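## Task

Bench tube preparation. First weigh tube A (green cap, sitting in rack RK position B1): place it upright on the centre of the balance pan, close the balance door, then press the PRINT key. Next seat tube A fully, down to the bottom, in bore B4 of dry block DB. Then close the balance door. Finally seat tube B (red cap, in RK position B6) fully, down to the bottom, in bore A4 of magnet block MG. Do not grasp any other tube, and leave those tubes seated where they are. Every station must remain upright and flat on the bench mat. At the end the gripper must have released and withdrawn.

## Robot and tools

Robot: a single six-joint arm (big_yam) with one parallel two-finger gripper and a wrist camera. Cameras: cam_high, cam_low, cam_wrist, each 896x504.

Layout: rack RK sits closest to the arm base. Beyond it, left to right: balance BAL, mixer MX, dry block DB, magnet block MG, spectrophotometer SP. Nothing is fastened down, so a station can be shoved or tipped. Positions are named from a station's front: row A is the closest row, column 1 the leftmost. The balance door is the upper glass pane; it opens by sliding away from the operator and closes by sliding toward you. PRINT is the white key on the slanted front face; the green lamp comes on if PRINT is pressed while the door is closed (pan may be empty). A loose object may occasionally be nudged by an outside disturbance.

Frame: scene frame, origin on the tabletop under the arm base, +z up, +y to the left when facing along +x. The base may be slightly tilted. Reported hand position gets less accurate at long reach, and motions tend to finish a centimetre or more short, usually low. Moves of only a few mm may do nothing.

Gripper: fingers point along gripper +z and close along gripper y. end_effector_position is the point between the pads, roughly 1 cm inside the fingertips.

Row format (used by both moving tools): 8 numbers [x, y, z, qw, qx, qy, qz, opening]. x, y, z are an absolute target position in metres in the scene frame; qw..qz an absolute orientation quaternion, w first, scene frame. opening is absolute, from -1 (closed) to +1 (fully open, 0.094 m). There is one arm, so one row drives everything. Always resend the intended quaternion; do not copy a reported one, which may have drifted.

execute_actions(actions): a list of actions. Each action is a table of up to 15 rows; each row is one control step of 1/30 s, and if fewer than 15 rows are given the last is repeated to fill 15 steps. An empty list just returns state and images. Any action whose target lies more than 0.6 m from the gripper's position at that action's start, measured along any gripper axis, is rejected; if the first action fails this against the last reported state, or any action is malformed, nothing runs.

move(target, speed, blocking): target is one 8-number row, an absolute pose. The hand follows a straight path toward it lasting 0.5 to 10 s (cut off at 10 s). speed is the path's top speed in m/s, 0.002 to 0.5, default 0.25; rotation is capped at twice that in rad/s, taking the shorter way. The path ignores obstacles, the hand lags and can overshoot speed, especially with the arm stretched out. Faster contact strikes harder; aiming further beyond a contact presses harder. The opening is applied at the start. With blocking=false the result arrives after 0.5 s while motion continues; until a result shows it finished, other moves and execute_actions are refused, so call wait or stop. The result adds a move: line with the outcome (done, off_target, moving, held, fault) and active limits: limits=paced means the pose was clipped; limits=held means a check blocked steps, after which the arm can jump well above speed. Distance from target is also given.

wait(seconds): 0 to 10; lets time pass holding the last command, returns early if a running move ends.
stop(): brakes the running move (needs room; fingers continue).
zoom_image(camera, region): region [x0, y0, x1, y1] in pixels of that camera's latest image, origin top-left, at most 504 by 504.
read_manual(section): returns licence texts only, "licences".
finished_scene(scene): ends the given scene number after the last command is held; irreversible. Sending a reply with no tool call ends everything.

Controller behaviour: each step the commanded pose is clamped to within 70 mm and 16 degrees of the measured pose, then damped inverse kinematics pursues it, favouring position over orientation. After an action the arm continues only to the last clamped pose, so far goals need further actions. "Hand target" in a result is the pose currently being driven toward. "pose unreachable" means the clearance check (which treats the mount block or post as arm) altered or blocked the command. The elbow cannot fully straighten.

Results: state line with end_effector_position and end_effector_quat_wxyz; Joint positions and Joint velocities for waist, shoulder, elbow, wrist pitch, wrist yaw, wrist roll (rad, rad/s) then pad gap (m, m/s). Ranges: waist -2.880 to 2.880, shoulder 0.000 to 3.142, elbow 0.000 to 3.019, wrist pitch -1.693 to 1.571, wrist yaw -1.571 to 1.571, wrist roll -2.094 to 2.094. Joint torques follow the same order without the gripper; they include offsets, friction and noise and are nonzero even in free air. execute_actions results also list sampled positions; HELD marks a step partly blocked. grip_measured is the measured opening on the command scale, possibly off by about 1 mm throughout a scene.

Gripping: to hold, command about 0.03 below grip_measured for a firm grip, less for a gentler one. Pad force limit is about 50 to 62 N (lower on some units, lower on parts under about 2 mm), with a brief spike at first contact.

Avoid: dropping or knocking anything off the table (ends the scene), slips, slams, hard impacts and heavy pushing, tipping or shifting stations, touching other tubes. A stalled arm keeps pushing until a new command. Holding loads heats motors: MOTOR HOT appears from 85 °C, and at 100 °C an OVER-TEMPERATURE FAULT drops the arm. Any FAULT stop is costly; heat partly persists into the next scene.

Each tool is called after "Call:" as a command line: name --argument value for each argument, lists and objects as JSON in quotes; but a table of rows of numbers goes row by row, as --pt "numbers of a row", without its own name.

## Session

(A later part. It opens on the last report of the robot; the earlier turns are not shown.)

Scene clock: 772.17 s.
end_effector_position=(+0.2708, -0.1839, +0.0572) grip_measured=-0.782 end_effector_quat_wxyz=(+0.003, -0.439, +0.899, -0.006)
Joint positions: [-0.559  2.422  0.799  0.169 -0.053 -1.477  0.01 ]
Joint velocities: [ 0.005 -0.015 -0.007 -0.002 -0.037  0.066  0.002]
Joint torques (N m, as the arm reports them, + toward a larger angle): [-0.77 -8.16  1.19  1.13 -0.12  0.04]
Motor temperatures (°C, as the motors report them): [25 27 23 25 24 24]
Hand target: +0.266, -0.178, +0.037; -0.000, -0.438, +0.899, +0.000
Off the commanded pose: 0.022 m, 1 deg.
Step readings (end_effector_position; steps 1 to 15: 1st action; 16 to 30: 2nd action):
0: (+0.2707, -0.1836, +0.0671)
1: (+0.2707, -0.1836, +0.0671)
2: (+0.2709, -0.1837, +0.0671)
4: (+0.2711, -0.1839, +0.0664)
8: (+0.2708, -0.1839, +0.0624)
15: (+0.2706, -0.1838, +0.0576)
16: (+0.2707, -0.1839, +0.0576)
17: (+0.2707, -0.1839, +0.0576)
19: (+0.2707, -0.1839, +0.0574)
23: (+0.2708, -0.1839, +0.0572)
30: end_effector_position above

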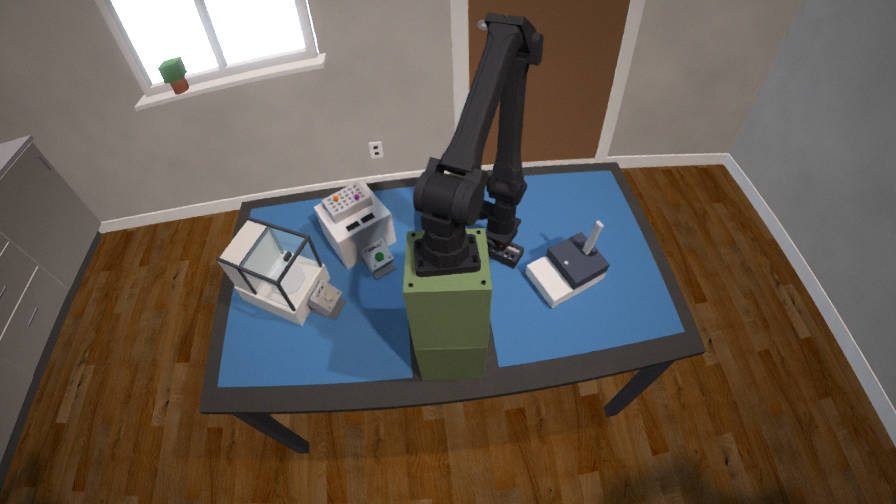

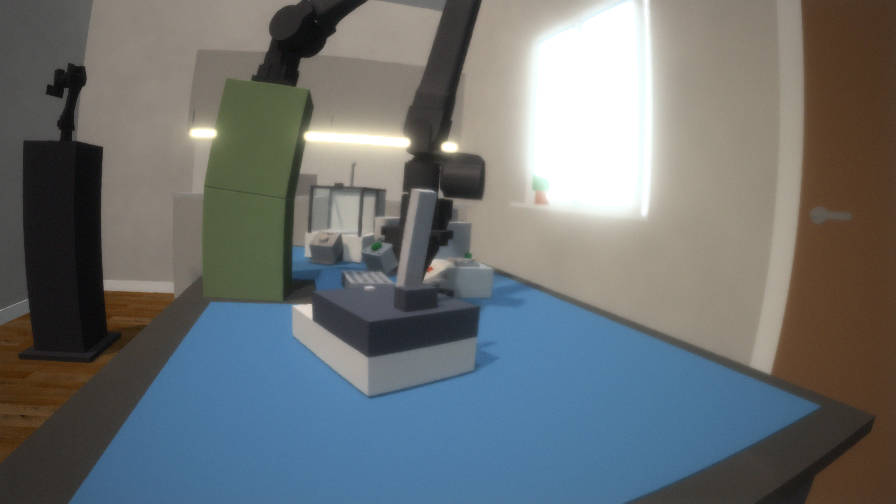

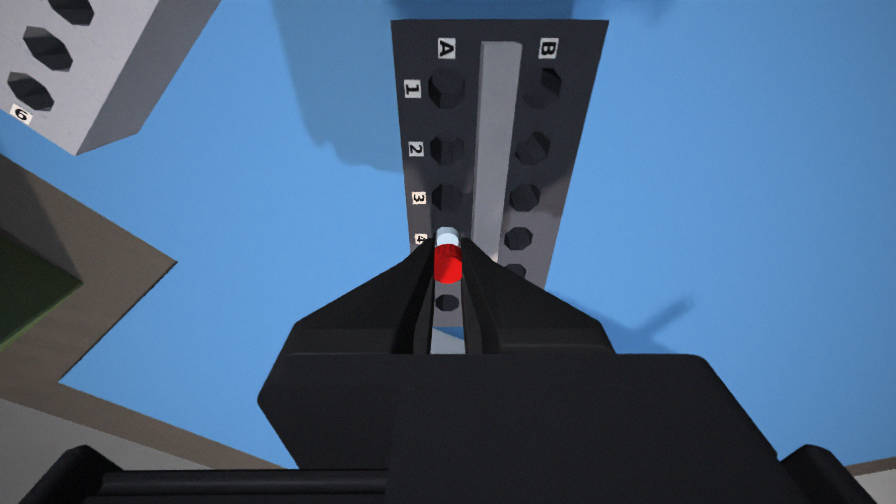

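Stalled; could be bottom or the bar. Release, lift, press.

Call:
execute_actions --actions '[[[0.2665,-0.1788,0.040,0,-0.4384,0.8988,0,-0.8],[0.2665,-0.1788,0.044,0,-0.4384,0.8988,0,-0.8],[0.2665,-0.1788,0.048,0,-0.4384,0.8988,0,-0.8],[0.2665,-0.1788,0.052,0,-0.4384,0.8988,0,-0.8],[0.2665,-0.1788,0.054,0,-0.4384,0.8988,0,-0.8],[0.2665,-0.1788,0.054,0,-0.4384,0.8988,0,-0.77],[0.2665,-0.1788,0.054,0,-0.4384,0.8988,0,-0.74],[0.2665,-0.1788,0.054,0,-0.4384,0.8988,0,-0.71],[0.2665,-0.1788,0.054,0,-0.4384,0.8988,0,-0.68],[0.2665,-0.1788,0.054,0,-0.4384,0.8988,0,-0.65],[0.2665,-0.1788,0.054,0,-0.4384,0.8988,0,-0.62]],[[0.2665,-0.1788,0.057,0,-0.4384,0.8988,0,-0.62],[0.2665,-0.1788,0.060,0,-0.4384,0.8988,0,-0.62],[0.2665,-0.1788,0.063,0,-0.4384,0.8988,0,-0.62],[0.2665,-0.1788,0.066,0,-0.4384,0.8988,0,-0.62],[0.2665,-0.1788,0.069,0,-0.4384,0.8988,0,-0.62],[0.2665,-0.1788,0.072,0,-0.4384,0.8988,0,-0.62],[0.2665,-0.1788,0.075,0,-0.4384,0.8988,0,-0.62],[0.2665,-0.1788,0.078,0,-0.4384,0.8988,0,-0.62],[0.2665,-0.1788,0.081,0,-0.4384,0.8988,0,-0.62],[0.2665,-0.1788,0.084,0,-0.4384,0.8988,0,-0.62],[0.2665,-0.1788,0.087,0,-0.4384,0.8988,0,-0.62],[0.2665,-0.1788,0.090,0,-0.4384,0.8988,0,-0.62],[0.2665,-0.1788,0.093,0,-0.4384,0.8988,0,-0.62],[0.2665,-0.1788,0.096,0,-0.4384,0.8988,0,-0.62]],[[0.2665,-0.1788,0.096,0,-0.4384,0.8988,0,-0.62]]]'

Scene clock: 789.40 s.
end_effector_position=(+0.2699, -0.1810, +0.0931) grip_measured=-0.622 end_effector_quat_wxyz=(+0.002, -0.439, +0.899, -0.004)
Joint positions: [-0.559  2.308  0.736  0.116 -0.053 -1.477  0.018]
Joint velocities: [-0.005 -0.005  0.002  0.017  0.007 -0.022  0.001]
Joint torques (N m, as the arm reports them, + toward a larger angle): [ -1.37 -12.93  -1.46  -0.36  -0.13  -0.05]
Motor temperatures (°C, as the motors report them): [25 27 23 25 24 24]
Hand target: +0.266, -0.179, +0.096; +0.000, -0.438, +0.899, -0.000
Off the commanded pose: 0.005 m, 1 deg.
Step readings (end_effector_position; steps 1 to 15: 1st action; 16 to 30: 2nd action; 31 to 45: 3rd action):
0: (+0.2708, -0.1839, +0.0572)
1: (+0.2708, -0.1839, +0.0572)
2: (+0.2708, -0.1839, +0.0572)
4: (+0.2703, -0.1836, +0.0574)
8: (+0.2699, -0.1833, +0.0576)
15: (+0.2693, -0.1829, +0.0576)
16: (+0.2693, -0.1829, +0.0576)
17: (+0.2688, -0.1826, +0.0577)
19: (+0.2672, -0.1816, +0.0578)
23: (+0.2669, -0.1810, +0.0632)
30: (+0.2681, -0.1803, +0.0873)
31: (+0.2686, -0.1804, +0.0898)
32: (+0.2692, -0.1806, +0.0917)
34: (+0.2703, -0.1813, +0.0930)
38: (+0.2699, -0.1810, +0.0931)
45: end_effector_position above

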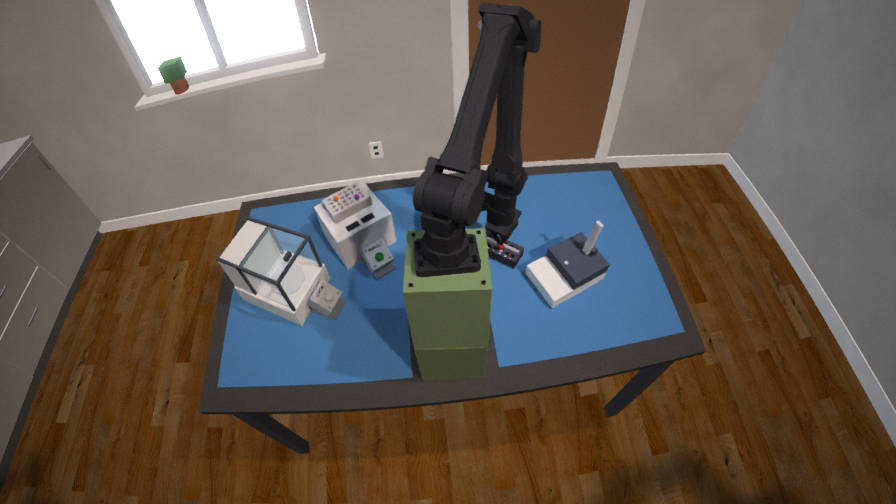

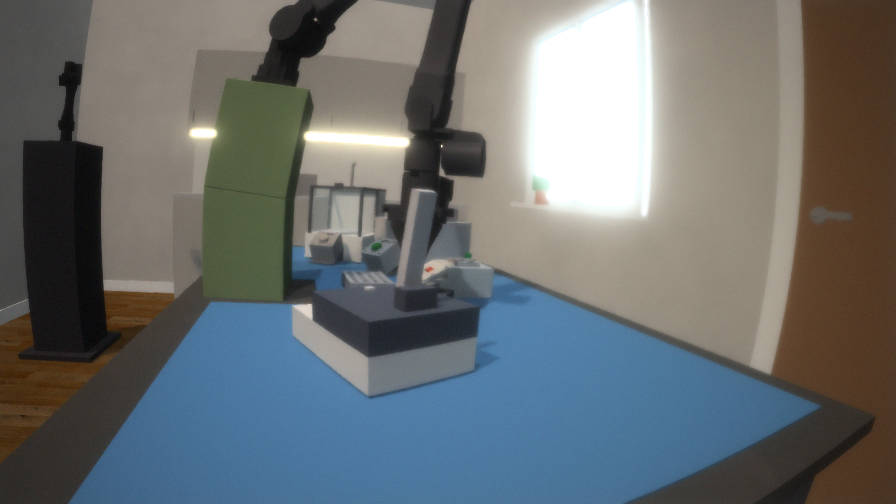

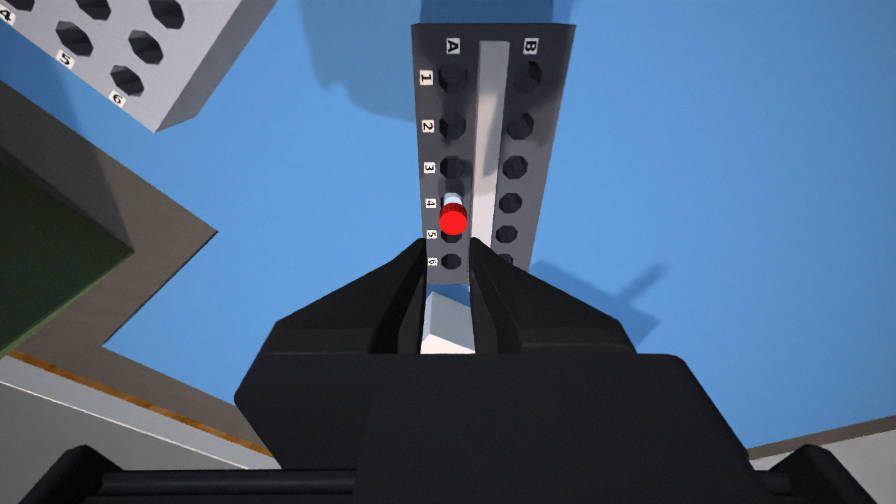

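Call:
move --target '[0.2665,-0.1792,0.040,0,-0.4384,0.8988,0,-1]' --speed 0.03

Scene clock: 794.00 s.
end_effector_position=(+0.2739, -0.1851, +0.0694) grip_measured=-0.987 end_effector_quat_wxyz=(+0.005, -0.439, +0.898, -0.009)
Joint positions: [-0.559  2.384  0.78   0.158 -0.053 -1.477  0.001]
Joint velocities: [ 0.005 -0.005  0.007  0.012 -0.037  0.022 -0.002]
Joint torques (N m, as the arm reports them, + toward a larger angle): [-0.87 -6.51  2.14  1.35 -0.1   0.02]
Motor temperatures (°C, as the motors report them): [25 27 23 25 24 24]
Hand target: +0.265, -0.179, +0.043; -0.000, -0.438, +0.899, +0.000
Off the commanded pose: 0.031 m, 1 deg.
move: off_target

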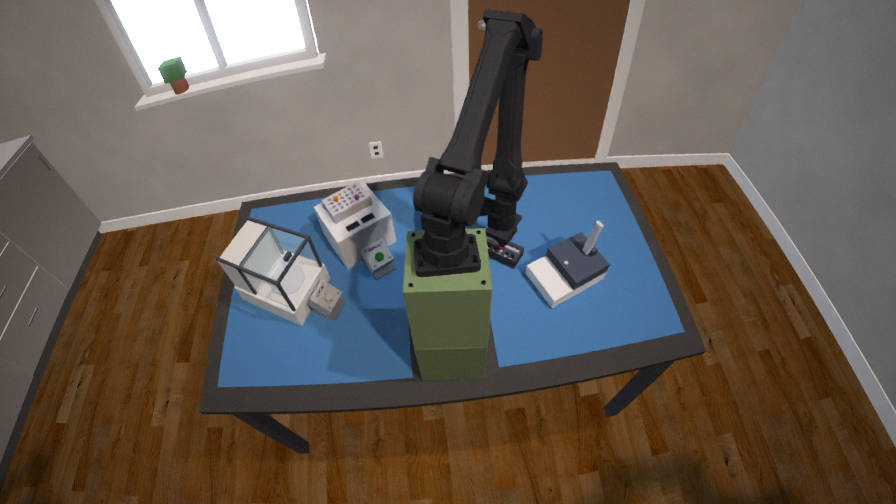

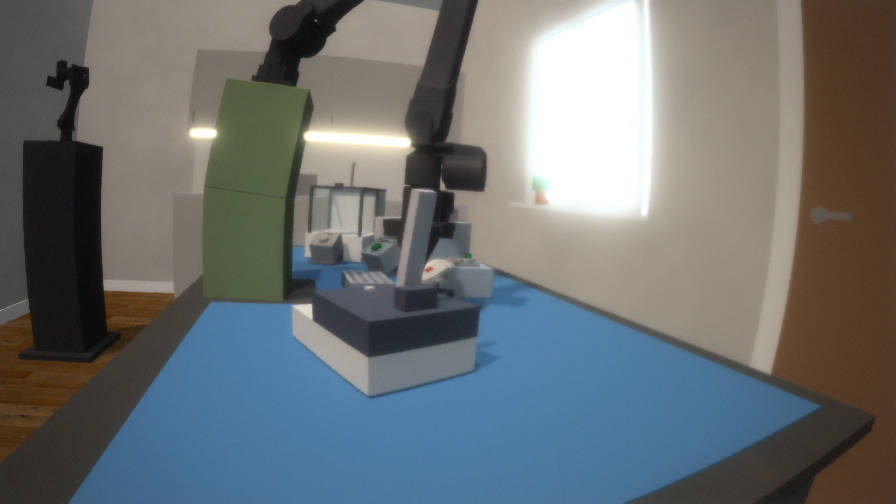

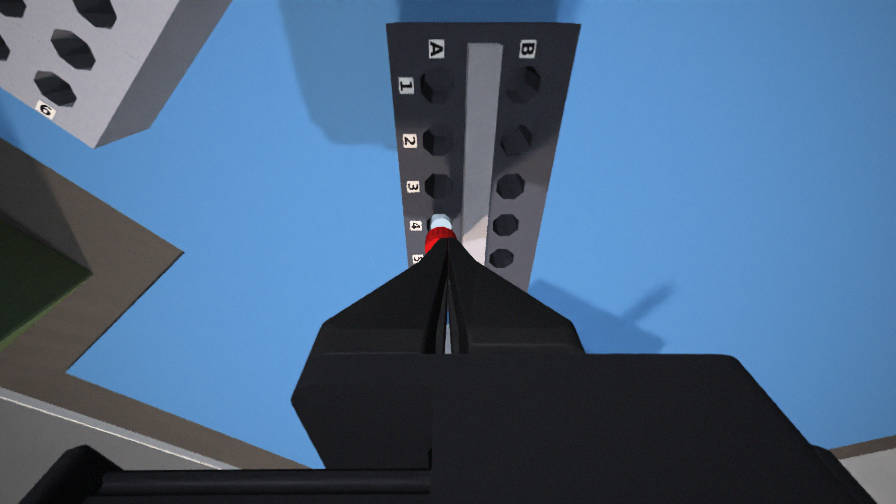

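Call:
move --target '[0.268,-0.181,0.25,0,-0.4384,0.8988,0,-1]' --speed 0.15

Call:
finished_scene --scene 1

Scene clock: 799.90 s.
end_effector_position=(+0.2737, -0.1817, +0.2506) grip_measured=-0.987 end_effector_quat_wxyz=(+0.003, -0.436, +0.900, -0.007)
Joint positions: [-0.579  1.759  0.6   -0.294 -0.053 -1.491  0.001]
Joint velocities: [ 0.015 -0.005 -0.002 -0.007  0.051 -0.081 -0.002]
Joint torques (N m, as the arm reports them, + toward a larger angle): [ -1.95 -10.79   2.66  -0.27  -0.23  -0.19]
Motor temperatures (°C, as the motors report them): [25 27 23 25 24 24]
Hand target: +0.267, -0.180, +0.251; -0.000, -0.439, +0.899, -0.000
Off the commanded pose: 0.006 m, 1 deg.
move: done

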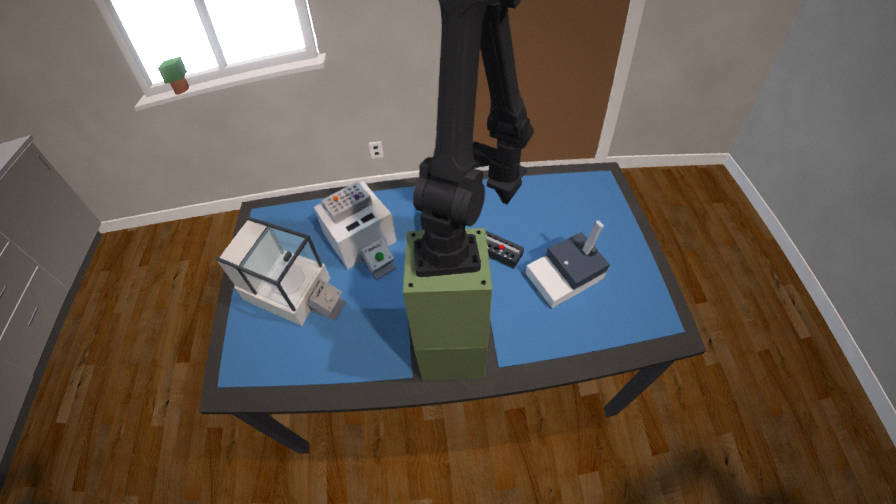

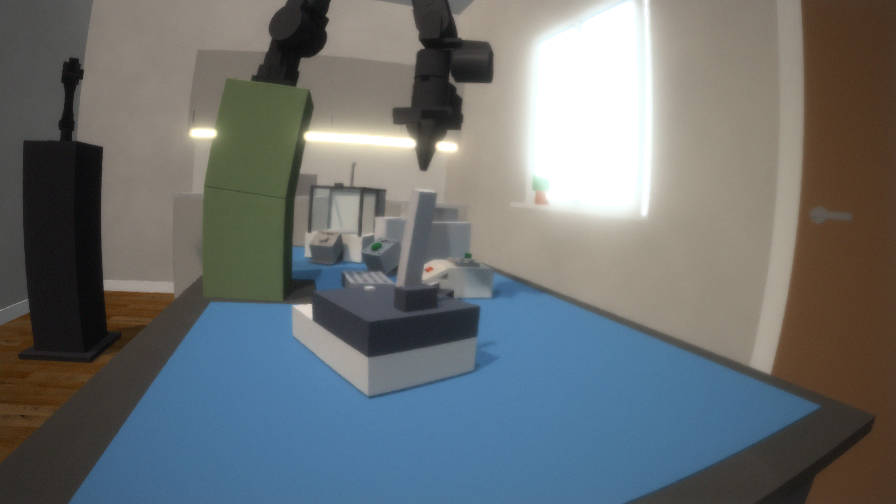

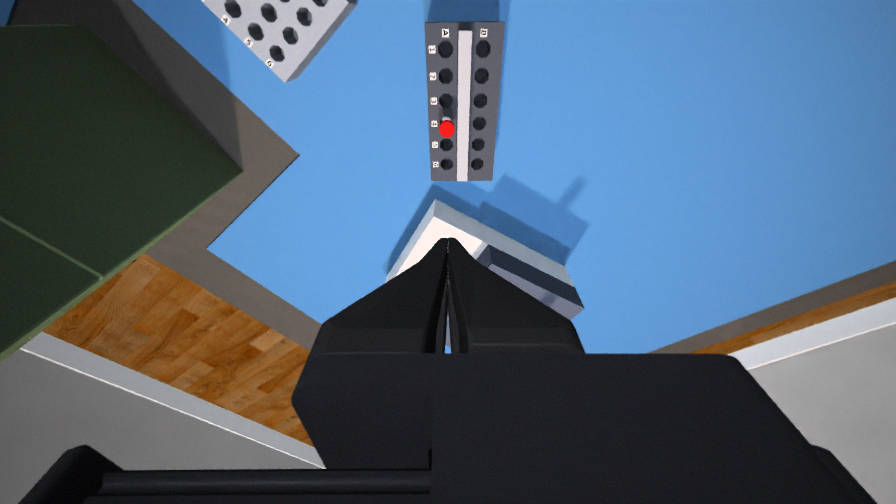

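The scene is finished: the task was done.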